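# Move the bottle-and-beaker tray onto the other bench

## Task

Carry the tray holding the bottles and beakers and set it down so that it rests entirely on the second bench, with every bottle and beaker still standing upright inside it. The task fails if any bottle or beaker leans halfway over or more, or touches the floor. It also fails if a glass beaker breaks, which happens if it drops more than a few centimetres or is struck hard. It fails if the robot falls over or is left tilted. When finished, release the tray and back away. The result only counts if the tray and its contents stay in place without the robot supporting them.

## Robot and tools

Robot: a wheeled base that drives straight and turns in place but cannot move sideways. It carries a lifting column with two six-joint arms, each ending in a two-finger gripper, plus a head that can tilt. S, the shoulder height, is 0.90 m + column_m. Folded, the robot is 0.73 m long, 0.62 m wide and S + 0.43 m tall, and its front sits 0.40 m in front of the column. Loose objects may now and then get a brief shove from outside.

Frames: in the base frame, x points forward, y left and z up, with the origin on the floor under the column, between the drive wheels. left_hand and right_hand are reported in this frame at the point where the fingers meet; the tips reach 8 mm past it. The hand's z axis runs along the fingers and its y axis along the opening. base_odometry is measured from where the base stood when the scene began. It counts wheel rotation, so slipping shows up as travel. Heading is positive to the left and runs from -3.142 to 3.142.

execute_actions: "actions" holds one action or none; an empty list only reports. An action may contain "base", "joints" and "speeds". "base" takes one relative command, counted from the base's last reported position. {"translate_m": d} drives d metres, forward positive, -3 to 3. {"rotate_rad": d} turns d radians, counter-clockwise (left) positive, -3.2 to 3.2. "joints" is a single dictionary of absolute targets keyed by joint name. Both arms share it, told apart by the left_ or right_ prefix. The joints and their ranges: column_m 0 to 0.8 m; head_tilt_rad -0.61 to 1.308 (positive tilts down). Per arm: joint1 -2.879 to 2.879, joint2 0 to 3.141, joint3 0 to 3.019, joint4 -1.692 to 1.57, joint5 -1.57 to 1.57 (positive swings the hand to the robot's right), joint6 -2.094 to 2.094 (positive rolls clockwise seen from behind the hand). Joint values are in radians. The gripper (left_gripper_m / right_gripper_m) is the fingertip gap, 0 to 0.093 m. "speeds" sets a lower top speed for this action only: translate_m 0.05 to 0.8 m/s, rotate_rad 0.1 to 1 rad/s. It has no effect on the arms. A base move needing more than 8.667 s is refused, and so is any call with an unknown key or an out-of-range value. Motions begin together. A joint left out of an action can still be driving toward its earlier target. "cameras" picks the images to return: cam_head_left, cam_head_right, cam_left_wrist, cam_right_wrist, nav_camera, or all. Null or omitted means all, and [] means none. If a result reports a stop, the motion calls after it in the same reply are skipped.

wait: seconds 0 to 10. It commands nothing and returns state and images. zoom_image: camera plus region [x0, y0, x1, y1] in pixels of that camera's latest image, measured from the top-left corner, at most 504 by 504. finished_scene: scene number. It closes the scene for good, so call it only once the tray is resting on the bench and the robot has let go.

Arm geometry: with joint1 at -1.57 (left) or 1.57 (right) and joints 5 and 6 at 0, the arm lies in a forward-facing vertical plane 0.23 m to one side of the column. Let a = j2 - 0.35, b = 1.05 + j2 - j3 and c = b - j4; c = 1.57 means the fingers point straight down. The hand is then 0.12 + 0.39 sin a + 0.38 cos b + 0.25 cos c m ahead, and S + 0.39 cos a - 0.38 sin b - 0.25 sin c m high. For example, j2, j3, j4 = 0.93, 0.78, 0.14 gives about 0.60 m ahead and 0.25 m below S. In practice the hand lands up to about 5 cm lower and nearer than this, or up to 12 cm under a heavy load, so check the reported hand position. Reach is about 1 m from the shoulder. Below 0.4 m height, the base housing blocks a hand closer than 0.45 m ahead. Loads with the fingers straight down: 3.2 kg at 0.4 m ahead; 2 kg out to 0.6 m; 1 kg out to 0.8 m. A gripper can hold roughly 2 to 6 kg. Heavy loads held with the fingers flatter than about 1.2 rad below horizontal will sag.

Gripping: the fingers are 7 cm long and the hand body is 10 cm wide. To grasp, command an opening smaller than the object. off_target is then normal, and a reported opening at least 0.002 m above the target means something is held. Joint friction can ignore changes under about 0.03 rad (0.08 for joints 2 and 3). For gentle contact, step about 0.05 rad per call, counting from your previous target.

Results: base_status and joint_status give done, off_target, contact_stop (base or column only), time_out, not_followed or limit_stop_at_motor_heat. "joint command not followed" means a safety check blocked an arm because it got too close to the other arm, to itself or to the body. To clear it, move the joints involved back by 0.05 rad or more, or drive away. A blocked arm keeps pushing and heats up. Ease it by sending its current reported positions back as targets, though a held load sinks a little each time you do. On the way down, the column stops with contact_stop when a hand's load changes, as happens when something touches down. It then refuses to go down again until it has risen 0.2 m. A wheel stall gives contact_stop: back off 0.05 m before trying again. If turned_by_wheels and turned_by_imu disagree, the base hit something or slipped. Pushing hard for about 3 s sets wheel_motors_off to 1 for 2 s. base_tilt is in degrees, and a forward value that drops 0.5 or more means the base is leaning back. motor_effort covers only the wheels. Motor temperatures are listed per arm, with a MOTOR HOT warning at 85 °C; at 100 °C the arm lets go. The robot keeps its last command while you think.

Cameras: the head pair looks ahead, tilted down by about head_tilt_rad. The wrist cameras sit behind the fingertips and look along the fingers. nav_camera is low on the front of the base.

Avoid: tilting or dropping bottles and beakers, knocking glass, arms colliding or pressing on each other, overheating, and tipping the robot. Make sure the tray is fully on the bench before opening the grippers, then move clear.

Each tool is called after "Call:" by a JSON object that holds its "fn" and its "kwargs", one argument or row to a line.

## Session

Call:
{"fn": "execute_actions", "kwargs": {
  "actions": []
}}

Scene clock: 0.00 s.
Joint torques (N m, as the arm reports them, + toward a larger angle): no reading
Motor temperatures (°C, as the motors report them): left_arm=[29 29 28 30 31 32] | right_arm=[30 31 29 29 30 30]
base_odometry: x=+0.000 y=+0.000 heading=+0.000 (m, m, rad; odometry frame)
turned_by_wheels: +0.000 (rad since the last result)
turned_by_imu: +0.000 (rad since the last result)
base_tilt: forward=-0.5 right=+0.0 (deg)
base_status: not commanded
joint_positions: column_m=+0.557 head_tilt_rad=+0.861 left_joint1_rad=-1.560 left_joint2_rad=+0.870 left_joint3_rad=+0.405 left_joint4_rad=-0.965 left_joint5_rad=+0.034 left_joint6_rad=-0.023 left_gripper_m=+0.095 right_joint1_rad=+1.580 right_joint2_rad=+0.850 right_joint3_rad=+0.391 right_joint4_rad=-0.969 right_joint5_rad=-0.016 right_joint6_rad=-0.106 right_gripper_m=+0.094
joint_status: not commanded
wheel_motors_off: 0
motor_effort: left_wheel=+2 right_wheel=+2 (%)
left_hand: x=+0.1457 y=+0.2208 z=+1.2592 quat_wxyz=(+0.437, +0.022, -0.899, +0.007) (m; base frame)
right_hand: x=+0.1412 y=-0.2209 z=+1.2629 quat_wxyz=(+0.436, +0.048, -0.898, -0.033) (m; base frame)
pictures: cam_head_left, cam_head_right, cam_left_wrist, cam_right_wrist, nav_camera
Images, in order (width x height): cam_head_left 504x504, cam_head_right 504x504, cam_left_wrist 504x504, cam_right_wrist 504x504, nav_camera 504x504.

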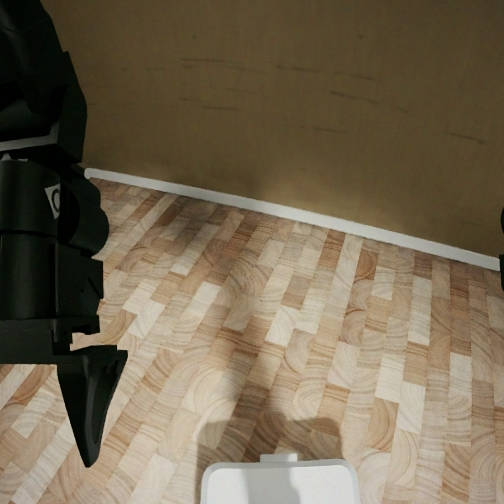

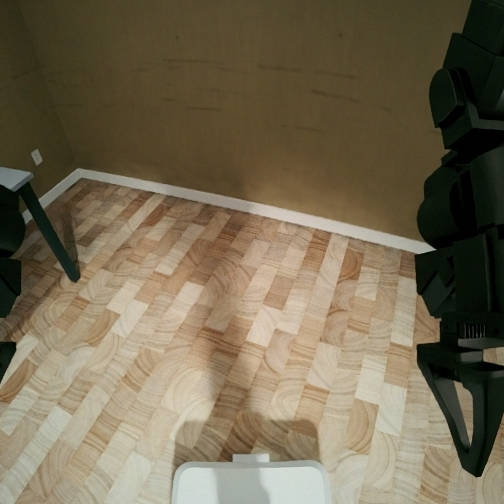

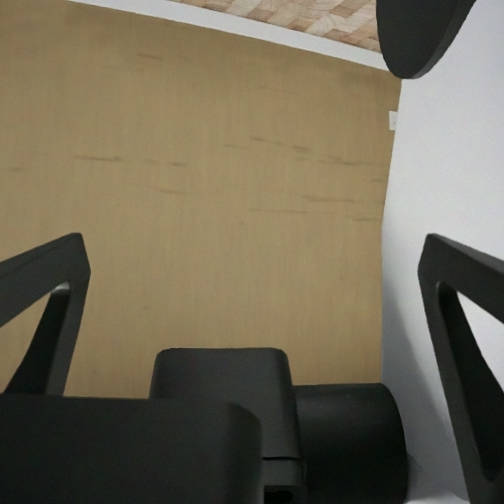

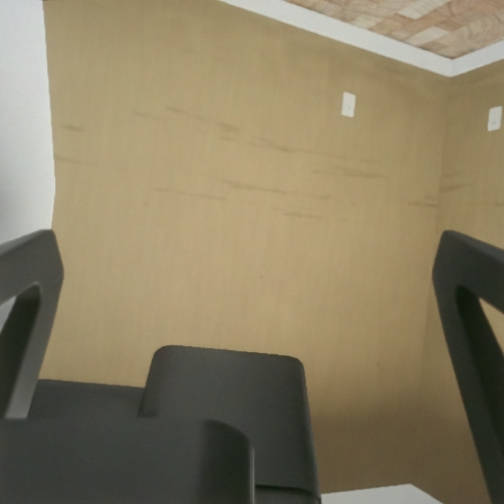

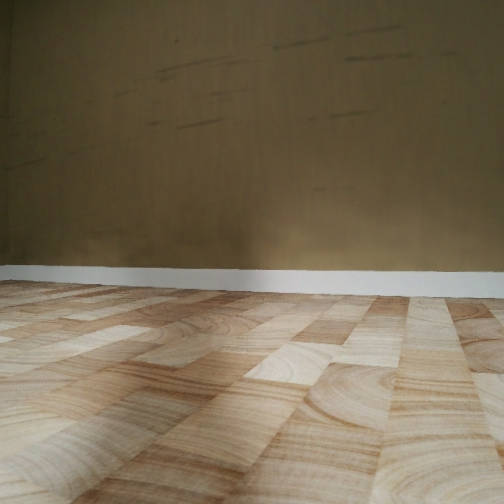

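Call:
{"fn": "execute_actions", "kwargs": {
  "actions": [
    {"base":{"rotate_rad":1.25},"joints":{"head_tilt_rad":0.6}}
  ],
  "cameras": ["cam_head_left","cam_head_right","cam_right_wrist","nav_camera"]
}}

Scene clock: 7.23 s.
Joint torques (N m, as the arm reports them, + toward a larger angle): left_arm=[-1.16 -7.18 -0.63 -1.32  0.03  0.06] | right_arm=[-0.52 -5.89 -0.68 -1.1  -0.05  0.05]
Motor temperatures (°C, as the motors report them): left_arm=[29 29 28 30 31 32] | right_arm=[30 31 29 29 30 30]
base_odometry: x=+0.000 y=+0.000 heading=+1.248 (m, m, rad; odometry frame)
turned_by_wheels: +1.248 (rad since the last result)
turned_by_imu: +1.262 (rad since the last result)
base_tilt: forward=-0.5 right=+0.1 (deg)
base_status: done
joint_positions: column_m=+0.557 head_tilt_rad=+0.617 left_joint1_rad=-1.560 left_joint2_rad=+0.870 left_joint3_rad=+0.405 left_joint4_rad=-0.965 left_joint5_rad=+0.034 left_joint6_rad=-0.023 left_gripper_m=+0.095 right_joint1_rad=+1.580 right_joint2_rad=+0.850 right_joint3_rad=+0.391 right_joint4_rad=-0.969 right_joint5_rad=-0.016 right_joint6_rad=-0.106 right_gripper_m=+0.094
joint_status: all done
wheel_motors_off: 0
motor_effort: left_wheel=-8(45) right_wheel=+7(44) (%)
left_hand: x=+0.1457 y=+0.2208 z=+1.2592 quat_wxyz=(+0.437, +0.022, -0.899, +0.007) (m; base frame)
right_hand: x=+0.1412 y=-0.2209 z=+1.2629 quat_wxyz=(+0.436, +0.048, -0.898, -0.033) (m; base frame)
pictures: cam_head_left, cam_head_right, cam_right_wrist, nav_camera
camera_calibration (this result's frames):
cam_head_left: T_world_to_cam=[[-0.00285561, -0.999643, -0.0265544, 0.0958325], [-0.511672, 0.0242757, -0.858838, 1.35104], [0.859176, 0.0111346, -0.511558, 0.669421], [0, 0, 0, 1]] pos_world=[0.116412, 0.0555471, 1.50532]
cam_head_right: T_world_to_cam=[[-0.00293461, -0.999889, -0.0145772, -0.0221883], [-0.517066, 0.0139946, -0.855831, 1.34791], [0.855941, 0.00502586, -0.51705, 0.674549], [0, 0, 0, 1]] pos_world=[0.119519, -0.0444395, 1.50204]
Images, in order (width x height): cam_head_left 504x504, cam_head_right 504x504, cam_right_wrist 504x504, nav_camera 504x504.

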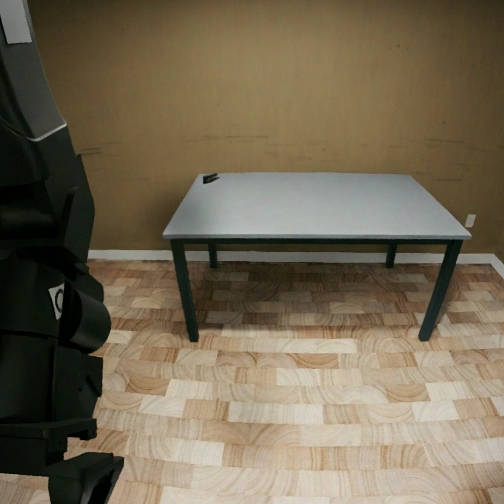

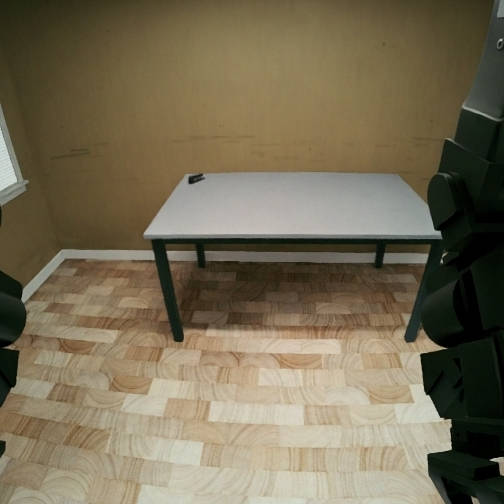

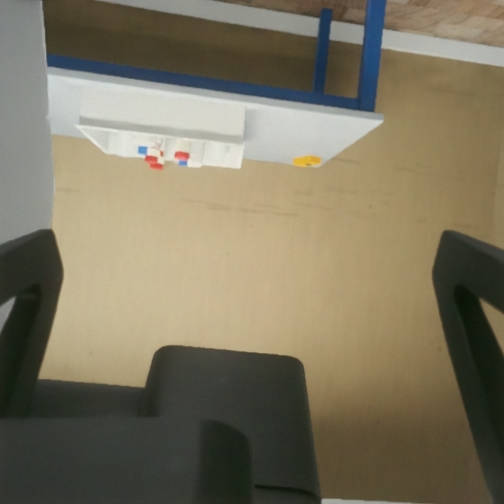

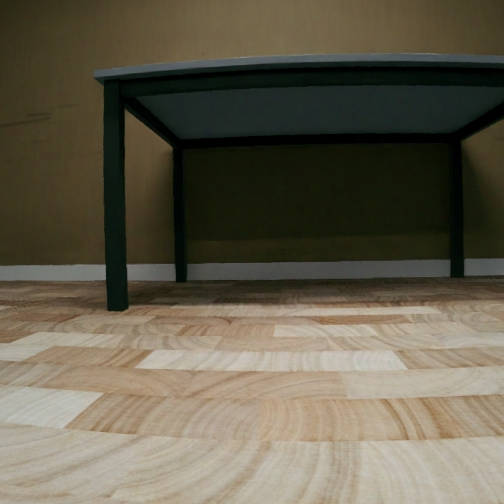

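Call:
{"fn": "execute_actions", "kwargs": {
  "actions": [
    {"base":{"rotate_rad":3.13},"joints":{"left_joint2_rad":0.95,"left_joint3_rad":0.87,"left_joint4_rad":-0.44,"right_joint2_rad":0.95,"right_joint3_rad":0.87,"right_joint4_rad":-0.44,"right_joint6_rad":0}}
  ],
  "cameras": ["cam_head_left","cam_head_right","nav_camera"]
}}

Scene clock: 19.87 s.
Joint torques (N m, as the arm reports them, + toward a larger angle): left_arm=[ -0.95 -12.81   3.15   0.27   0.06   0.06] | right_arm=[ -0.7  -12.75   3.77   0.63  -0.03   0.13]
Motor temperatures (°C, as the motors report them): left_arm=[29 29 29 30 31 32] | right_arm=[30 31 29 29 30 30]
base_odometry: x=+0.000 y=+0.000 heading=-1.907 (m, m, rad; odometry frame)
turned_by_wheels: +3.128 (rad since the last result)
turned_by_imu: +3.172 (rad since the last result)
base_tilt: forward=-0.5 right=+0.1 (deg)
base_status: done
joint_positions: column_m=+0.557 head_tilt_rad=+0.617 left_joint1_rad=-1.560 left_joint2_rad=+0.948 left_joint3_rad=+0.876 left_joint4_rad=-0.443 left_joint5_rad=+0.034 left_joint6_rad=-0.023 left_gripper_m=+0.095 right_joint1_rad=+1.580 right_joint2_rad=+0.950 right_joint3_rad=+0.879 right_joint4_rad=-0.439 right_joint5_rad=-0.016 right_joint6_rad=-0.007 right_gripper_m=+0.094
joint_status: all done
wheel_motors_off: 0
motor_effort: left_wheel=-8(36) right_wheel=+8(31) (%)
left_hand: x=+0.5107 y=+0.2234 z=+1.1868 quat_wxyz=(-0.004, +0.014, -1.000, +0.013) (m; base frame)
right_hand: x=+0.5125 y=-0.2185 z=+1.1861 quat_wxyz=(-0.007, +0.006, -1.000, -0.012) (m; base frame)
pictures: cam_head_left, cam_head_right, nav_camera
camera_calibration (this result's frames):
cam_head_left: T_world_to_cam=[[-0.00285391, -0.999643, -0.0265546, 0.0958327], [-0.511617, 0.0242757, -0.858871, 1.35109], [0.859209, 0.0111346, -0.511503, 0.669335], [0, 0, 0, 1]] pos_world=[0.116414, 0.0555471, 1.50532]
cam_head_right: T_world_to_cam=[[-0.00293368, -0.999889, -0.0145774, -0.0221881], [-0.517011, 0.0139946, -0.855864, 1.34796], [0.855974, 0.00502586, -0.516995, 0.674463], [0, 0, 0, 1]] pos_world=[0.119522, -0.0444395, 1.50204]
Images, in order (width x height): cam_head_left 504x504, cam_head_right 504x504, nav_camera 504x504.

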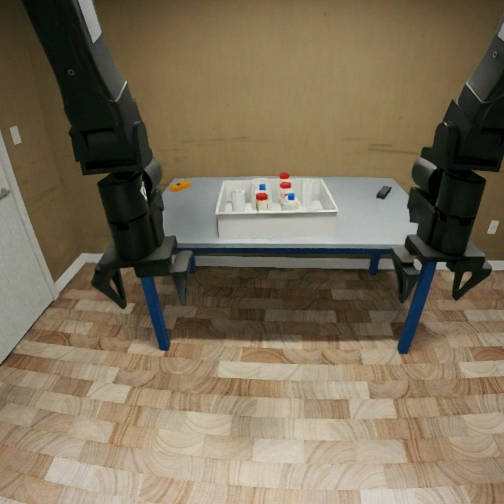

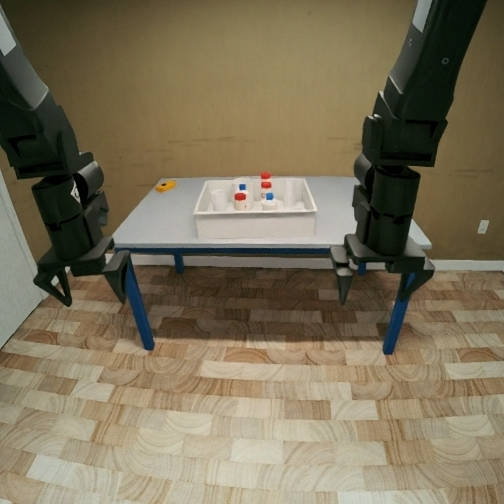

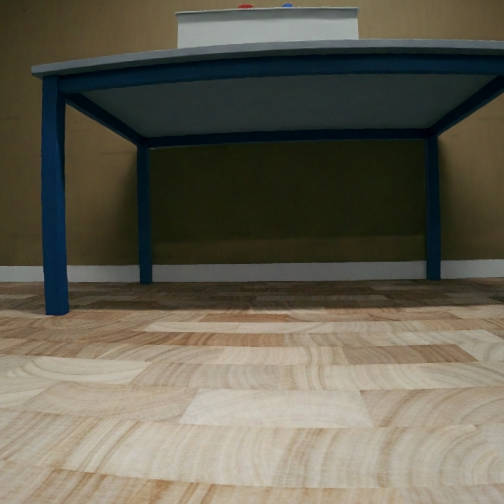

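Call:
{"fn": "execute_actions", "kwargs": {
  "actions": [
    {"base":{"rotate_rad":-0.025}}
  ],
  "cameras": []
}}

Call:
{"fn": "execute_actions", "kwargs": {
  "actions": [
    {"base":{"translate_m":1.0},"joints":{"head_tilt_rad":1.0,"left_joint1_rad":-1.47,"right_joint1_rad":1.47,"left_joint5_rad":0.09,"right_joint5_rad":-0.09}}
  ]
}}

Scene clock: 27.23 s.
Joint torques (N m, as the arm reports them, + toward a larger angle): left_arm=[ -1.07 -13.16   3.38   0.24   0.03   0.06] | right_arm=[ -0.29 -12.22   3.75   0.54  -0.06   0.1 ]
Motor temperatures (°C, as the motors report them): left_arm=[29 30 29 30 31 32] | right_arm=[30 31 29 29 30 30]
base_odometry: x=+0.000 y=+0.000 heading=-1.932 (m, m, rad; odometry frame)
turned_by_wheels: -0.025 (rad since the last result)
turned_by_imu: -0.026 (rad since the last result)
base_tilt: forward=-0.5 right=+0.0 (deg)
base_status: done
joint_positions: column_m=+0.557 head_tilt_rad=+0.617 left_joint1_rad=-1.560 left_joint2_rad=+0.948 left_joint3_rad=+0.876 left_joint4_rad=-0.443 left_joint5_rad=+0.034 left_joint6_rad=-0.023 left_gripper_m=+0.095 right_joint1_rad=+1.580 right_joint2_rad=+0.950 right_joint3_rad=+0.879 right_joint4_rad=-0.439 right_joint5_rad=-0.016 right_joint6_rad=-0.007 right_gripper_m=+0.094
joint_status: not commanded
wheel_motors_off: 0
motor_effort: left_wheel=+0(6) right_wheel=+0(10) (%)
left_hand: x=+0.5107 y=+0.2234 z=+1.1868 quat_wxyz=(-0.004, +0.014, -1.000, +0.013) (m; base frame)
right_hand: x=+0.5125 y=-0.2185 z=+1.1861 quat_wxyz=(-0.007, +0.006, -1.000, -0.012) (m; base frame)
pictures: none
No camera images: the call's "cameras" was empty. Leave "cameras" out to get every camera's image.

Scene clock: 30.80 s.
Joint torques (N m, as the arm reports them, + toward a larger angle): left_arm=[ -1.26 -12.62   3.38   0.22   0.08   0.06] | right_arm=[ -0.95 -12.28   3.9    0.44  -0.16   0.11]
Motor temperatures (°C, as the motors report them): left_arm=[29 30 29 30 31 32] | right_arm=[30 31 29 29 30 30]
base_odometry: x=-0.353 y=-0.936 heading=-1.931 (m, m, rad; odometry frame)
turned_by_wheels: +0.001 (rad since the last result)
turned_by_imu: +0.000 (rad since the last result)
base_tilt: forward=-0.5 right=+0.1 (deg)
base_status: done
joint_positions: column_m=+0.557 head_tilt_rad=+1.000 left_joint1_rad=-1.464 left_joint2_rad=+0.948 left_joint3_rad=+0.872 left_joint4_rad=-0.443 left_joint5_rad=+0.088 left_joint6_rad=-0.023 left_gripper_m=+0.095 right_joint1_rad=+1.469 right_joint2_rad=+0.950 right_joint3_rad=+0.877 right_joint4_rad=-0.439 right_joint5_rad=-0.088 right_joint6_rad=-0.007 right_gripper_m=+0.094
joint_status: all done
wheel_motors_off: 0
motor_effort: left_wheel=+1(57) right_wheel=-1(47) (%)
left_hand: x=+0.5080 y=+0.2574 z=+1.1875 quat_wxyz=(-0.004, +0.038, -0.999, -0.002) (m; base frame)
right_hand: x=+0.5111 y=-0.2565 z=+1.1872 quat_wxyz=(-0.007, -0.022, -1.000, +0.000) (m; base frame)
pictures: cam_head_left, cam_head_right, cam_left_wrist, cam_right_wrist, nav_camera
camera_calibration (this result's frames):
cam_head_left: T_world_to_cam=[[-0.0125687, -0.999643, -0.0235652, 0.0917067], [-0.795462, 0.0242757, -0.605517, 0.974436], [0.605874, 0.0111346, -0.795483, 1.12009], [0, 0, 0, 1]] pos_world=[0.0976453, 0.0555471, 1.48321]
cam_head_right: T_world_to_cam=[[-0.00816773, -0.999889, -0.0124256, -0.0252459], [-0.799342, 0.0139946, -0.600713, 0.968458], [0.600821, 0.00502586, -0.799368, 1.12283], [0, 0, 0, 1]] pos_world=[0.099302, -0.0444395, 1.47901]
cam_left_wrist: T_world_to_cam=[[0.102371, -0.994744, 0.00204969, 0.198912], [-0.812263, -0.0824016, 0.577442, -0.244915], [-0.574238, -0.0607782, -0.816429, 1.39983], [0, 0, 0, 1]] pos_world=[0.584536, 0.262764, 1.28388]
cam_right_wrist: T_world_to_cam=[[-0.0532585, -0.998543, -0.00872472, -0.215044], [-0.830067, 0.0394123, 0.55627, -0.221397], [-0.555115, 0.0368682, -0.830956, 1.4019], [0, 0, 0, 1]] pos_world=[0.582987, -0.257691, 1.28619]
Images, in order (width x height): cam_head_left 504x504, cam_head_right 504x504, cam_left_wrist 504x504, cam_right_wrist 504x504, nav_camera 504x504.

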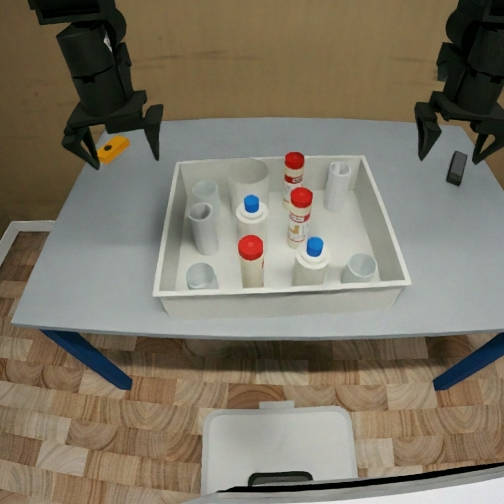

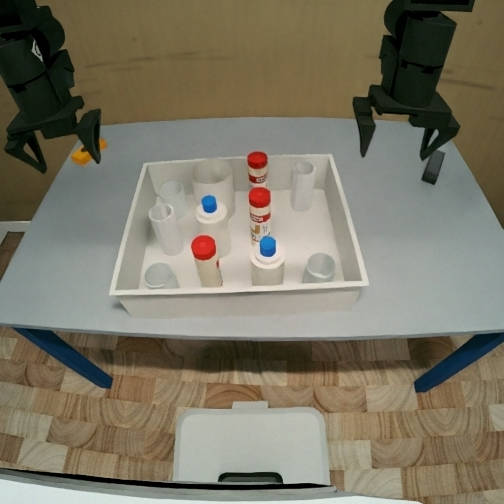

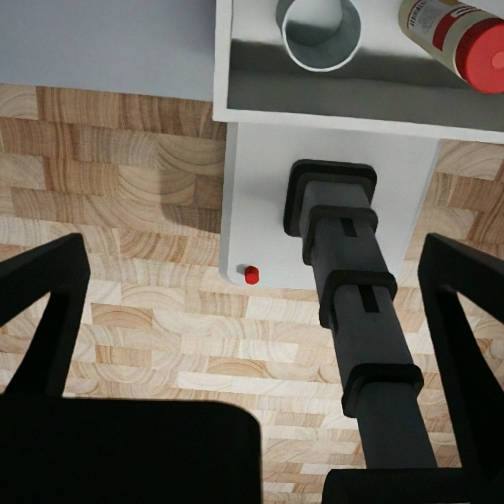

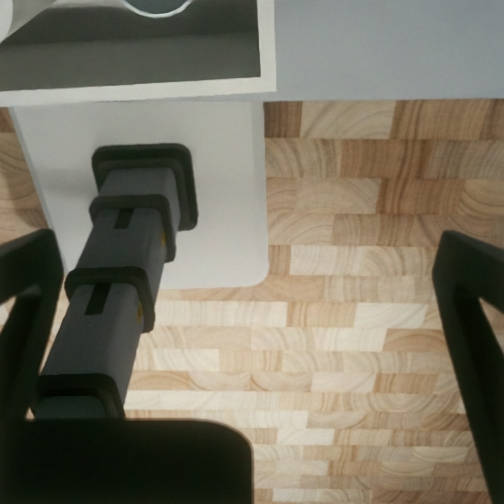

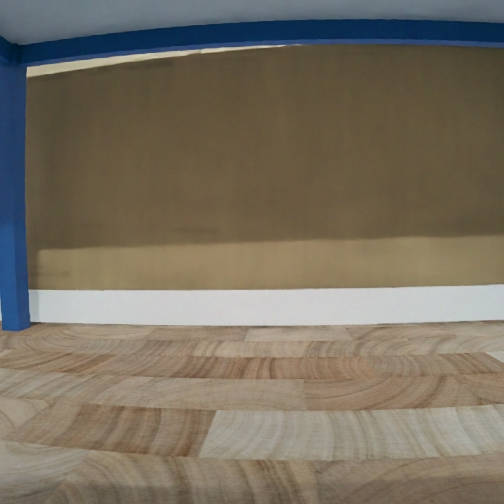

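Call:
{"fn": "execute_actions", "kwargs": {
  "actions": [
    {"base":{"translate_m":0.16},"joints":{"left_joint1_rad":-1.38,"left_joint5_rad":0.15,"left_joint6_rad":0.05,"right_joint6_rad":-0.08,"left_gripper_m":0.06,"right_gripper_m":0.06}}
  ],
  "cameras": []
}}

Call:
{"fn": "execute_actions", "kwargs": {
  "actions": [
    {"joints":{"column_m":0.3}}
  ]
}}

Scene clock: 39.27 s.
Joint torques (N m, as the arm reports them, + toward a larger angle): left_arm=[ -1.06 -13.74   3.5    0.32   0.08   0.15] | right_arm=[ -0.67 -11.71   3.94   0.6   -0.12  -0.01]
Motor temperatures (°C, as the motors report them): left_arm=[29 30 29 30 31 32] | right_arm=[30 31 29 29 30 30]
base_odometry: x=-0.410 y=-1.085 heading=-1.930 (m, m, rad; odometry frame)
turned_by_wheels: +0.001 (rad since the last result)
turned_by_imu: +0.001 (rad since the last result)
base_tilt: forward=-0.5 right=+0.1 (deg)
base_status: done
joint_positions: column_m=+0.557 head_tilt_rad=+1.001 left_joint1_rad=-1.374 left_joint2_rad=+0.948 left_joint3_rad=+0.872 left_joint4_rad=-0.443 left_joint5_rad=+0.148 left_joint6_rad=+0.039 left_gripper_m=+0.060 right_joint1_rad=+1.469 right_joint2_rad=+0.950 right_joint3_rad=+0.876 right_joint4_rad=-0.438 right_joint5_rad=-0.088 right_joint6_rad=-0.074 right_gripper_m=+0.060
joint_status: all done
wheel_motors_off: 0
motor_effort: left_wheel=+1(31) right_wheel=-1(36) (%)
left_hand: x=+0.5061 y=+0.2873 z=+1.1908 quat_wxyz=(-0.005, +0.029, -0.999, -0.012) (m; base frame)
right_hand: x=+0.5106 y=-0.2565 z=+1.1870 quat_wxyz=(-0.006, +0.012, -1.000, +0.001) (m; base frame)
pictures: none
No camera images: the call's "cameras" was empty. Leave "cameras" out to get every camera's image.

Scene clock: 43.17 s.
Joint torques (N m, as the arm reports them, + toward a larger angle): left_arm=[ -1.16 -12.84   3.6    0.25   0.08   0.18] | right_arm=[ -1.01 -12.19   4.01   0.72  -0.12  -0.04]
Motor temperatures (°C, as the motors report them): left_arm=[29 30 29 30 31 32] | right_arm=[30 31 29 29 30 30]
base_odometry: x=-0.410 y=-1.085 heading=-1.930 (m, m, rad; odometry frame)
turned_by_wheels: +0.000 (rad since the last result)
turned_by_imu: +0.000 (rad since the last result)
base_tilt: forward=-0.5 right=+0.2 (deg)
base_status: not commanded
joint_positions: column_m=+0.300 head_tilt_rad=+1.001 left_joint1_rad=-1.374 left_joint2_rad=+0.948 left_joint3_rad=+0.872 left_joint4_rad=-0.443 left_joint5_rad=+0.148 left_joint6_rad=+0.039 left_gripper_m=+0.060 right_joint1_rad=+1.469 right_joint2_rad=+0.950 right_joint3_rad=+0.876 right_joint4_rad=-0.438 right_joint5_rad=-0.088 right_joint6_rad=-0.074 right_gripper_m=+0.060
joint_status: all done
wheel_motors_off: 0
motor_effort: left_wheel=+1(2) right_wheel=-1(1) (%)
left_hand: x=+0.5061 y=+0.2873 z=+0.9342 quat_wxyz=(-0.005, +0.029, -0.999, -0.012) (m; base frame)
right_hand: x=+0.5106 y=-0.2565 z=+0.9304 quat_wxyz=(-0.006, +0.012, -1.000, +0.001) (m; base frame)
pictures: cam_head_left, cam_head_right, cam_left_wrist, cam_right_wrist, nav_camera
camera_calibration (this result's frames):
cam_head_left: T_world_to_cam=[[-0.0125747, -0.999643, -0.023562, 0.0856559], [-0.795614, 0.0242757, -0.605317, 0.818805], [0.605673, 0.0111346, -0.795636, 0.916171], [0, 0, 0, 1]] pos_world=[0.0976304, 0.0555471, 1.22659]
cam_head_right: T_world_to_cam=[[-0.00817086, -0.999889, -0.0124236, -0.0284369], [-0.799493, 0.0139946, -0.600512, 0.814058], [0.600619, 0.00502586, -0.799519, 0.917912], [0, 0, 0, 1]] pos_world=[0.099286, -0.0444395, 1.22239]
cam_left_wrist: T_world_to_cam=[[0.0847066, -0.996271, -0.0163763, 0.255952], [-0.815106, -0.0787374, 0.573936, -0.0940548], [-0.573086, -0.0352678, -0.818736, 1.18796], [0, 0, 0, 1]] pos_world=[0.582455, 0.289489, 1.0308]
cam_right_wrist: T_world_to_cam=[[0.0137728, -0.999874, -0.00785312, -0.252679], [-0.830392, -0.0158127, 0.556955, -0.0936664], [-0.557009, -0.00114967, -0.830506, 1.17898], [0, 0, 0, 1]] pos_world=[0.582402, -0.252773, 1.02933]
Images, in order (width x height): cam_head_left 504x504, cam_head_right 504x504, cam_left_wrist 504x504, cam_right_wrist 504x504, nav_camera 504x504.

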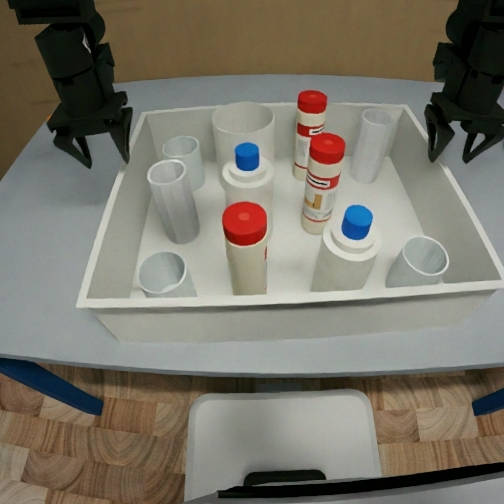

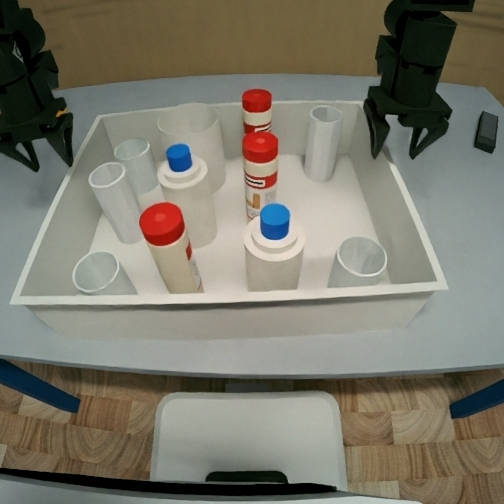

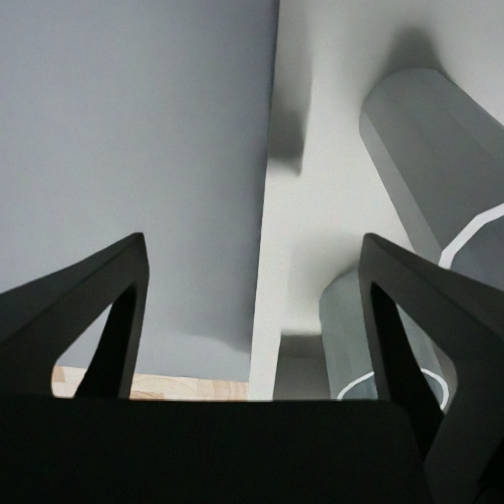

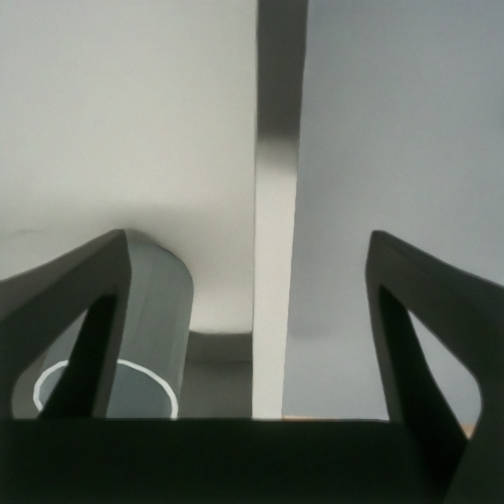

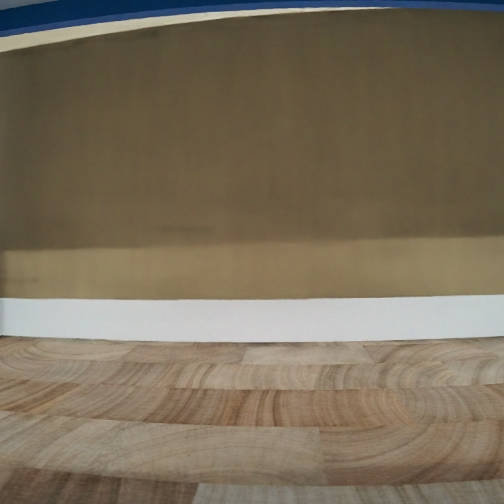

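Both straddle.

Call:
{"fn": "execute_actions", "kwargs": {
  "actions": [
    {"joints":{"column_m":0.21}}
  ],
  "cameras": ["cam_head_left","cam_left_wrist","cam_right_wrist"]
}}

Scene clock: 49.83 s.
Joint torques (N m, as the arm reports them, + toward a larger angle): left_arm=[ -0.67 -13.29   3.59   0.32   0.11   0.17] | right_arm=[ -0.73 -12.57   4.06   0.56  -0.1   -0.03]
Motor temperatures (°C, as the motors report them): left_arm=[29 30 29 30 31 32] | right_arm=[30 31 29 29 30 30]
base_odometry: x=-0.410 y=-1.085 heading=-1.930 (m, m, rad; odometry frame)
turned_by_wheels: +0.000 (rad since the last result)
turned_by_imu: +0.000 (rad since the last result)
base_tilt: forward=-0.5 right=+0.0 (deg)
base_status: not commanded
joint_positions: column_m=+0.210 head_tilt_rad=+1.001 left_joint1_rad=-1.374 left_joint2_rad=+0.948 left_joint3_rad=+0.872 left_joint4_rad=-0.443 left_joint5_rad=+0.148 left_joint6_rad=+0.039 left_gripper_m=+0.060 right_joint1_rad=+1.469 right_joint2_rad=+0.950 right_joint3_rad=+0.876 right_joint4_rad=-0.438 right_joint5_rad=-0.088 right_joint6_rad=-0.074 right_gripper_m=+0.060
joint_status: all done
wheel_motors_off: 0
motor_effort: left_wheel=+1(2) right_wheel=-2(3) (%)
left_hand: x=+0.5061 y=+0.2873 z=+0.8442 quat_wxyz=(-0.005, +0.029, -0.999, -0.012) (m; base frame)
right_hand: x=+0.5106 y=-0.2565 z=+0.8404 quat_wxyz=(-0.006, +0.012, -1.000, +0.001) (m; base frame)
pictures: cam_head_left, cam_left_wrist, cam_right_wrist
camera_calibration (this result's frames):
cam_head_left: T_world_to_cam=[[-0.0125747, -0.999643, -0.023562, 0.0835352], [-0.795614, 0.0242757, -0.605317, 0.764322], [0.605673, 0.0111346, -0.795636, 0.844557], [0, 0, 0, 1]] pos_world=[0.0976303, 0.0555471, 1.13659]
cam_left_wrist: T_world_to_cam=[[0.0847066, -0.996271, -0.0163763, 0.254478], [-0.815106, -0.0787374, 0.573936, -0.042396], [-0.573086, -0.0352678, -0.818736, 1.11426], [0, 0, 0, 1]] pos_world=[0.582455, 0.289489, 0.940787]
cam_right_wrist: T_world_to_cam=[[0.0137728, -0.999874, -0.00785312, -0.253386], [-0.830392, -0.0158127, 0.556955, -0.043536], [-0.557009, -0.00114967, -0.830506, 1.10423], [0, 0, 0, 1]] pos_world=[0.582402, -0.252773, 0.939325]
Images, in order (width x height): cam_head_left 504x504, cam_left_wrist 504x504, cam_right_wrist 504x504.

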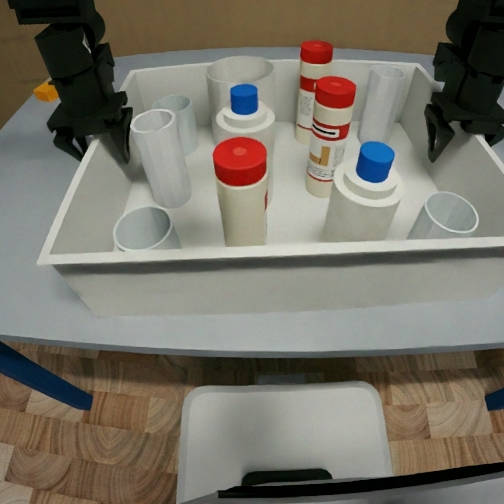

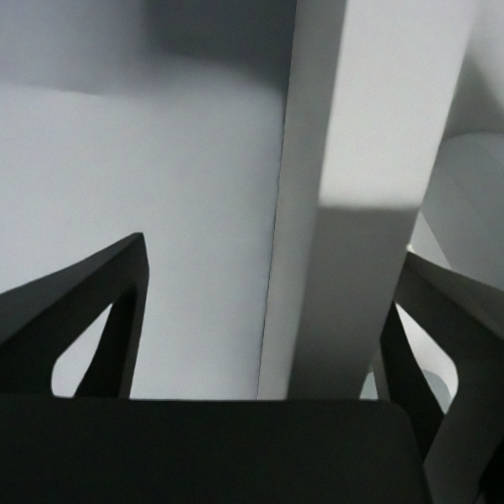

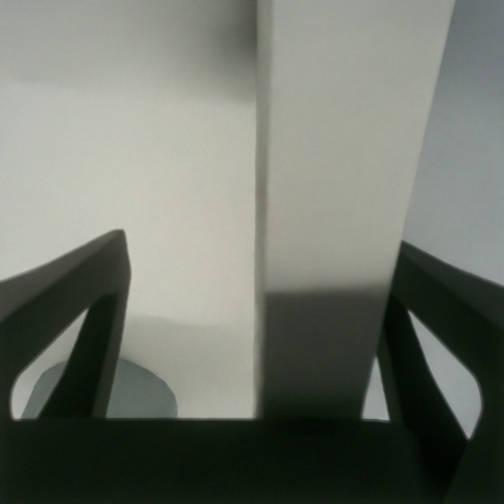

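Call:
{"fn": "execute_actions", "kwargs": {
  "actions": [
    {"joints":{"left_gripper_m":0,"right_gripper_m":0,"left_joint1_rad":-1.41,"right_joint1_rad":1.44}}
  ],
  "cameras": []
}}

Call:
{"fn": "execute_actions", "kwargs": {
  "actions": [
    {"joints":{"column_m":0.3}}
  ],
  "cameras": ["cam_head_left","cam_left_wrist","cam_right_wrist"]
}}

Scene clock: 64.30 s.
Joint torques (N m, as the arm reports them, + toward a larger angle): left_arm=[ -1.44 -13.44   3.42   0.32  -0.36  -0.25] | right_arm=[ -1.14 -12.35   3.93   0.71   1.31   0.15]
Motor temperatures (°C, as the motors report them): left_arm=[29 30 29 30 31 32] | right_arm=[30 32 29 29 30 30]
base_odometry: x=-0.410 y=-1.085 heading=-1.930 (m, m, rad; odometry frame)
turned_by_wheels: +0.000 (rad since the last result)
turned_by_imu: +0.000 (rad since the last result)
base_tilt: forward=-0.5 right=+0.1 (deg)
base_status: not commanded
joint_positions: column_m=+0.210 head_tilt_rad=+1.001 left_joint1_rad=-1.397 left_joint2_rad=+0.949 left_joint3_rad=+0.872 left_joint4_rad=-0.443 left_joint5_rad=+0.161 left_joint6_rad=+0.077 left_gripper_m=+0.007 right_joint1_rad=+1.442 right_joint2_rad=+0.950 right_joint3_rad=+0.876 right_joint4_rad=-0.438 right_joint5_rad=-0.121 right_joint6_rad=-0.090 right_gripper_m=+0.007
joint_status: left_gripper_m off_target (ended at +0.007, target +0.000); right_gripper_m off_target (ended at +0.007, target +0.000); the others done
wheel_motors_off: 0
motor_effort: left_wheel=+1(2) right_wheel=-2(1) (%)
left_hand: x=+0.5068 y=+0.2750 z=+0.8428 quat_wxyz=(-0.005, +0.005, -1.000, +0.005) (m; base frame)
right_hand: x=+0.5104 y=-0.2629 z=+0.8412 quat_wxyz=(-0.007, +0.014, -1.000, -0.004) (m; base frame)
pictures: none
No camera images: the call's "cameras" was empty. Leave "cameras" out to get every camera's image.

Scene clock: 66.07 s.
Joint torques (N m, as the arm reports them, + toward a larger angle): left_arm=[ -1.56 -16.82   3.57  -0.35  -0.62  -0.28] | right_arm=[ -1.28 -16.45   4.32   0.15   1.47   0.26]
Motor temperatures (°C, as the motors report them): left_arm=[29 30 29 30 31 32] | right_arm=[30 32 29 29 30 30]
base_odometry: x=-0.410 y=-1.085 heading=-1.930 (m, m, rad; odometry frame)
turned_by_wheels: +0.000 (rad since the last result)
turned_by_imu: +0.000 (rad since the last result)
base_tilt: forward=-0.6 right=+0.0 (deg)
base_status: not commanded
joint_positions: column_m=+0.300 head_tilt_rad=+1.001 left_joint1_rad=-1.399 left_joint2_rad=+1.018 left_joint3_rad=+0.859 left_joint4_rad=-0.426 left_joint5_rad=+0.170 left_joint6_rad=+0.083 left_gripper_m=+0.006 right_joint1_rad=+1.442 right_joint2_rad=+1.005 right_joint3_rad=+0.863 right_joint4_rad=-0.428 right_joint5_rad=-0.125 right_joint6_rad=-0.098 right_gripper_m=+0.006
joint_status: all done
wheel_motors_off: 0
motor_effort: left_wheel=+1(2) right_wheel=-2(3) (%)
left_hand: x=+0.4841 y=+0.2747 z=+0.9049 quat_wxyz=(+0.026, +0.006, -1.000, +0.013) (m; base frame)
right_hand: x=+0.4896 y=-0.2634 z=+0.9084 quat_wxyz=(+0.021, +0.014, -1.000, -0.008) (m; base frame)
pictures: cam_head_left, cam_left_wrist, cam_right_wrist
camera_calibration (this result's frames):
cam_head_left: T_world_to_cam=[[-0.0125747, -0.999643, -0.023562, 0.0856508], [-0.795614, 0.0242757, -0.605317, 0.818673], [0.605673, 0.0111346, -0.795636, 0.915997], [0, 0, 0, 1]] pos_world=[0.0976304, 0.0555471, 1.22638]
cam_left_wrist: T_world_to_cam=[[0.0398419, -0.998742, 0.0304448, 0.224797], [-0.780511, -0.0120835, 0.625025, -0.177442], [-0.623871, -0.0486647, -0.780011, 1.1442], [0, 0, 0, 1]] pos_world=[0.566383, 0.278053, 0.996554]
cam_right_wrist: T_world_to_cam=[[0.0175425, -0.999502, -0.0262398, -0.244467], [-0.7983, -0.0298028, 0.601522, -0.158838], [-0.602004, 0.010395, -0.798425, 1.14494], [0, 0, 0, 1]] pos_world=[0.566749, -0.260981, 1.00328]
Images, in order (width x height): cam_head_left 504x504, cam_left_wrist 504x504, cam_right_wrist 504x504.

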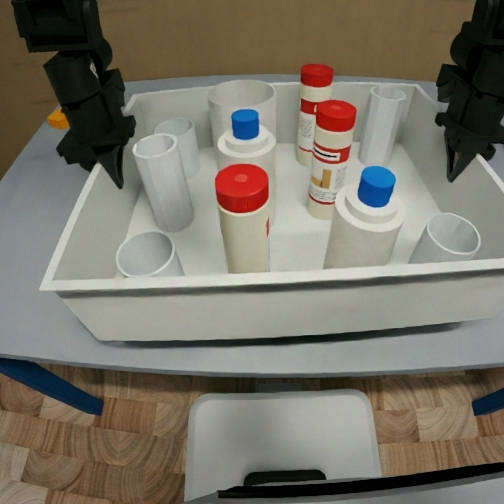

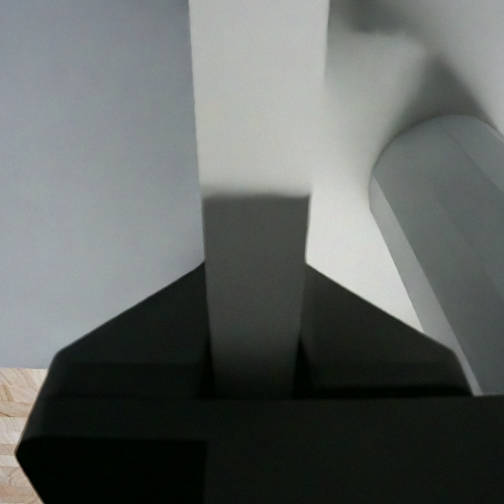

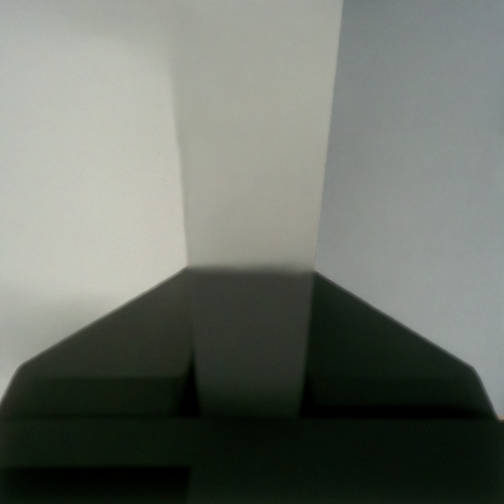

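Call:
{"fn": "execute_actions", "kwargs": {
  "actions": [
    {"base":{"translate_m":-1.16},"speeds":{"translate_m":0.3},"joints":{"column_m":0.36}}
  ],
  "cameras": []
}}

Call:
{"fn": "execute_actions", "kwargs": {
  "actions": [
    {"base":{"rotate_rad":3.0},"speeds":{"rotate_rad":0.5}}
  ],
  "cameras": []
}}

Call:
{"fn": "execute_actions", "kwargs": {
  "actions": [
    {"base":{"translate_m":0.7},"speeds":{"translate_m":0.3},"joints":{"head_tilt_rad":0.8}}
  ],
  "cameras": ["cam_head_left","nav_camera"]
}}

Scene clock: 79.43 s.
Joint torques (N m, as the arm reports them, + toward a larger angle): left_arm=[ -1.17 -17.46   3.99  -0.69  -0.65  -0.29] | right_arm=[ -1.59 -16.37   4.52   0.     1.42   0.26]
Motor temperatures (°C, as the motors report them): left_arm=[29 31 29 30 31 32] | right_arm=[30 32 30 29 31 30]
base_odometry: x=-0.002 y=+0.001 heading=-1.929 (m, m, rad; odometry frame)
turned_by_wheels: +0.002 (rad since the last result)
turned_by_imu: +0.002 (rad since the last result)
base_tilt: forward=-0.6 right=+0.0 (deg)
base_status: done
joint_positions: column_m=+0.360 head_tilt_rad=+1.001 left_joint1_rad=-1.400 left_joint2_rad=+1.023 left_joint3_rad=+0.854 left_joint4_rad=-0.422 left_joint5_rad=+0.171 left_joint6_rad=+0.083 left_gripper_m=+0.006 right_joint1_rad=+1.442 right_joint2_rad=+1.009 right_joint3_rad=+0.858 right_joint4_rad=-0.428 right_joint5_rad=-0.124 right_joint6_rad=-0.100 right_gripper_m=+0.006
joint_status: all done
wheel_motors_off: 0
motor_effort: left_wheel=+2(40) right_wheel=-1(38) (%)
left_hand: x=+0.4801 y=+0.2743 z=+0.9626 quat_wxyz=(+0.029, +0.006, -0.999, +0.014) (m; base frame)
right_hand: x=+0.4858 y=-0.2636 z=+0.9666 quat_wxyz=(+0.025, +0.014, -1.000, -0.008) (m; base frame)
pictures: none
No camera images: the call's "cameras" was empty. Leave "cameras" out to get every camera's image.

Scene clock: 86.70 s.
Joint torques (N m, as the arm reports them, + toward a larger angle): left_arm=[ -0.88 -17.69   4.06  -0.4   -0.57  -0.29] | right_arm=[ -1.38 -16.55   4.49   0.08   1.49   0.29]
Motor temperatures (°C, as the motors report them): left_arm=[29 31 29 30 31 32] | right_arm=[30 32 30 29 32 30]
base_odometry: x=-0.002 y=+0.001 heading=+1.069 (m, m, rad; odometry frame)
turned_by_wheels: +2.998 (rad since the last result)
turned_by_imu: +3.037 (rad since the last result)
base_tilt: forward=-0.5 right=+0.2 (deg)
base_status: done
joint_positions: column_m=+0.360 head_tilt_rad=+1.001 left_joint1_rad=-1.401 left_joint2_rad=+1.023 left_joint3_rad=+0.854 left_joint4_rad=-0.422 left_joint5_rad=+0.168 left_joint6_rad=+0.083 left_gripper_m=+0.006 right_joint1_rad=+1.440 right_joint2_rad=+1.009 right_joint3_rad=+0.858 right_joint4_rad=-0.428 right_joint5_rad=-0.125 right_joint6_rad=-0.101 right_gripper_m=+0.006
joint_status: not commanded
wheel_motors_off: 0
motor_effort: left_wheel=-8(49) right_wheel=+8(64) (%)
left_hand: x=+0.4801 y=+0.2740 z=+0.9625 quat_wxyz=(+0.029, +0.006, -0.999, +0.013) (m; base frame)
right_hand: x=+0.4858 y=-0.2640 z=+0.9666 quat_wxyz=(+0.025, +0.015, -1.000, -0.008) (m; base frame)
pictures: none
No camera images: the call's "cameras" was empty. Leave "cameras" out to get every camera's image.

Scene clock: 90.17 s.
Joint torques (N m, as the arm reports them, + toward a larger angle): left_arm=[ -1.35 -18.54   3.69  -0.53  -0.6   -0.31] | right_arm=[ -1.65 -16.13   4.67   0.01   1.45   0.26]
Motor temperatures (°C, as the motors report them): left_arm=[29 31 29 30 31 32] | right_arm=[30 32 30 29 32 30]
base_odometry: x=+0.335 y=+0.615 heading=+1.070 (m, m, rad; odometry frame)
turned_by_wheels: +0.001 (rad since the last result)
turned_by_imu: +0.000 (rad since the last result)
base_tilt: forward=-0.5 right=+0.0 (deg)
base_status: done
joint_positions: column_m=+0.360 head_tilt_rad=+0.815 left_joint1_rad=-1.401 left_joint2_rad=+1.024 left_joint3_rad=+0.853 left_joint4_rad=-0.421 left_joint5_rad=+0.169 left_joint6_rad=+0.083 left_gripper_m=+0.006 right_joint1_rad=+1.440 right_joint2_rad=+1.010 right_joint3_rad=+0.857 right_joint4_rad=-0.428 right_joint5_rad=-0.125 right_joint6_rad=-0.101 right_gripper_m=+0.006
joint_status: all done
wheel_motors_off: 0
motor_effort: left_wheel=+1(53) right_wheel=-1(57) (%)
left_hand: x=+0.4796 y=+0.2740 z=+0.9620 quat_wxyz=(+0.030, +0.006, -0.999, +0.014) (m; base frame)
right_hand: x=+0.4849 y=-0.2641 z=+0.9662 quat_wxyz=(+0.026, +0.014, -1.000, -0.008) (m; base frame)
pictures: cam_head_left, nav_camera
camera_calibration (this result's frames):
cam_head_left: T_world_to_cam=[[-0.00801325, -0.999643, -0.025477, 0.0894139], [-0.670323, 0.0242757, -0.741672, 1.03225], [0.742026, 0.0111346, -0.670278, 0.788209], [0, 0, 0, 1]] pos_world=[0.107784, 0.0555471, 1.29619]
Images, in order (width x height): cam_head_left 504x504, nav_camera 504x504.

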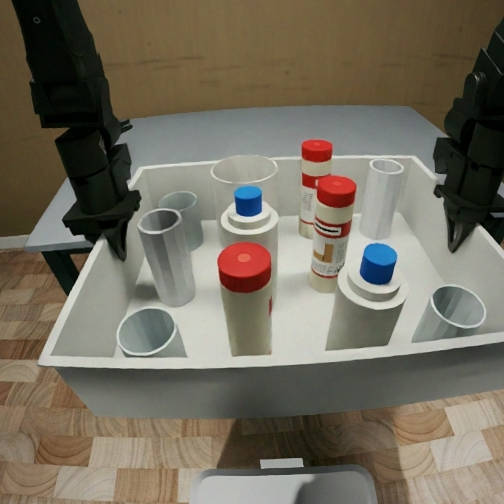

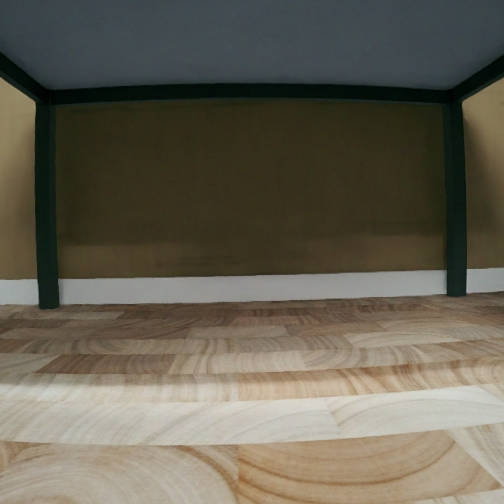

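Call:
{"fn": "execute_actions", "kwargs": {
  "actions": [
    {"base":{"rotate_rad":0.09},"speeds":{"rotate_rad":0.3}}
  ],
  "cameras": []
}}

Call:
{"fn": "execute_actions", "kwargs": {
  "actions": [
    {"base":{"translate_m":0.53},"speeds":{"translate_m":0.2},"joints":{"head_tilt_rad":1.0}}
  ],
  "cameras": []
}}

Call:
{"fn": "execute_actions", "kwargs": {
  "actions": [
    {"joints":{"column_m":0.3}}
  ],
  "cameras": ["cam_head_left","cam_head_right"]
}}

Scene clock: 98.37 s.
Joint torques (N m, as the arm reports them, + toward a larger angle): left_arm=[ -1.31 -18.04   4.17  -0.59  -0.57  -0.3 ] | right_arm=[ -1.15 -16.24   4.58  -0.06   1.55   0.28]
Motor temperatures (°C, as the motors report them): left_arm=[29 31 29 30 31 32] | right_arm=[30 32 30 29 32 30]
base_odometry: x=+0.335 y=+0.615 heading=+1.158 (m, m, rad; odometry frame)
turned_by_wheels: +0.087 (rad since the last result)
turned_by_imu: +0.087 (rad since the last result)
base_tilt: forward=-0.5 right=+0.1 (deg)
base_status: done
joint_positions: column_m=+0.360 head_tilt_rad=+0.815 left_joint1_rad=-1.401 left_joint2_rad=+1.024 left_joint3_rad=+0.853 left_joint4_rad=-0.421 left_joint5_rad=+0.169 left_joint6_rad=+0.083 left_gripper_m=+0.006 right_joint1_rad=+1.440 right_joint2_rad=+1.010 right_joint3_rad=+0.857 right_joint4_rad=-0.428 right_joint5_rad=-0.126 right_joint6_rad=-0.101 right_gripper_m=+0.006
joint_status: not commanded
wheel_motors_off: 0
motor_effort: left_wheel=-1(58) right_wheel=+2(54) (%)
left_hand: x=+0.4796 y=+0.2740 z=+0.9620 quat_wxyz=(+0.030, +0.006, -0.999, +0.014) (m; base frame)
right_hand: x=+0.4849 y=-0.2641 z=+0.9662 quat_wxyz=(+0.026, +0.014, -1.000, -0.008) (m; base frame)
pictures: none
No camera images: the call's "cameras" was empty. Leave "cameras" out to get every camera's image.

Scene clock: 101.87 s.
Joint torques (N m, as the arm reports them, + toward a larger angle): left_arm=[ -0.89 -17.53   4.15  -0.39  -0.58  -0.32] | right_arm=[ -1.25 -16.42   4.61  -0.04   1.5    0.28]
Motor temperatures (°C, as the motors report them): left_arm=[29 31 29 30 31 32] | right_arm=[30 32 30 29 32 30]
base_odometry: x=+0.547 y=+1.100 heading=+1.159 (m, m, rad; odometry frame)
turned_by_wheels: +0.001 (rad since the last result)
turned_by_imu: +0.000 (rad since the last result)
base_tilt: forward=-0.7 right=+0.2 (deg)
base_status: done
joint_positions: column_m=+0.360 head_tilt_rad=+1.000 left_joint1_rad=-1.401 left_joint2_rad=+1.025 left_joint3_rad=+0.851 left_joint4_rad=-0.421 left_joint5_rad=+0.170 left_joint6_rad=+0.083 left_gripper_m=+0.006 right_joint1_rad=+1.440 right_joint2_rad=+1.010 right_joint3_rad=+0.857 right_joint4_rad=-0.429 right_joint5_rad=-0.125 right_joint6_rad=-0.101 right_gripper_m=+0.006
joint_status: all done
wheel_motors_off: 0
motor_effort: left_wheel=+0(53) right_wheel=-3(34) (%)
left_hand: x=+0.4785 y=+0.2738 z=+0.9615 quat_wxyz=(+0.031, +0.006, -0.999, +0.014) (m; base frame)
right_hand: x=+0.4846 y=-0.2642 z=+0.9661 quat_wxyz=(+0.026, +0.015, -1.000, -0.008) (m; base frame)
pictures: none
No camera images: the call's "cameras" was empty. Leave "cameras" out to get every camera's image.

Scene clock: 103.23 s.
Joint torques (N m, as the arm reports them, + toward a larger angle): left_arm=[ -1.13 -18.82   4.41  -0.65  -0.6   -0.28] | right_arm=[ -1.33 -16.64   4.7    0.18   1.47   0.26]
Motor temperatures (°C, as the motors report them): left_arm=[29 31 29 30 31 32] | right_arm=[30 32 30 29 32 30]
base_odometry: x=+0.547 y=+1.100 heading=+1.159 (m, m, rad; odometry frame)
turned_by_wheels: +0.000 (rad since the last result)
turned_by_imu: +0.000 (rad since the last result)
base_tilt: forward=-0.6 right=+0.1 (deg)
base_status: not commanded
joint_positions: column_m=+0.300 head_tilt_rad=+1.000 left_joint1_rad=-1.401 left_joint2_rad=+1.025 left_joint3_rad=+0.851 left_joint4_rad=-0.421 left_joint5_rad=+0.170 left_joint6_rad=+0.083 left_gripper_m=+0.006 right_joint1_rad=+1.440 right_joint2_rad=+1.010 right_joint3_rad=+0.857 right_joint4_rad=-0.429 right_joint5_rad=-0.125 right_joint6_rad=-0.101 right_gripper_m=+0.006
joint_status: all done
wheel_motors_off: 0
motor_effort: left_wheel=+2(3) right_wheel=-2(4) (%)
left_hand: x=+0.4785 y=+0.2738 z=+0.9017 quat_wxyz=(+0.031, +0.006, -0.999, +0.014) (m; base frame)
right_hand: x=+0.4846 y=-0.2642 z=+0.9063 quat_wxyz=(+0.026, +0.015, -1.000, -0.008) (m; base frame)
pictures: cam_head_left, cam_head_right
camera_calibration (this result's frames):
cam_head_left: T_world_to_cam=[[-0.01256, -0.999643, -0.0235699, 0.0856647], [-0.795237, 0.0242757, -0.605813, 0.819408], [0.606169, 0.0111346, -0.795258, 0.915639], [0, 0, 0, 1]] pos_world=[0.0976674, 0.0555471, 1.2266]
cam_head_right: T_world_to_cam=[[-0.00816311, -0.999889, -0.0124287, -0.0284311], [-0.799119, 0.0139946, -0.60101, 0.814665], [0.601118, 0.00502586, -0.799145, 0.917385], [0, 0, 0, 1]] pos_world=[0.0993257, -0.0444395, 1.22239]
Images, in order (width x height): cam_head_left 504x504, cam_head_right 504x504.

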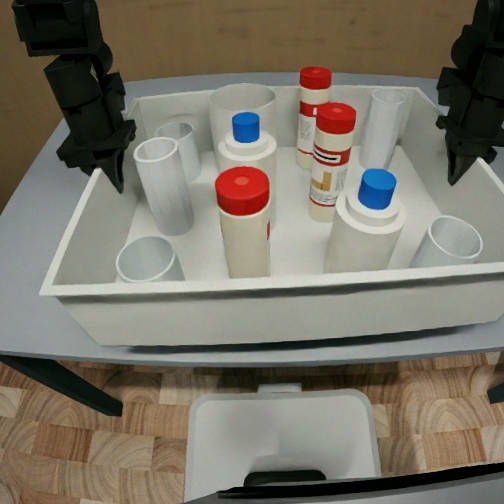

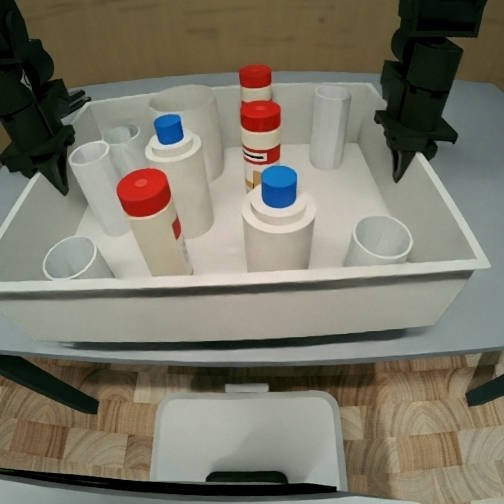

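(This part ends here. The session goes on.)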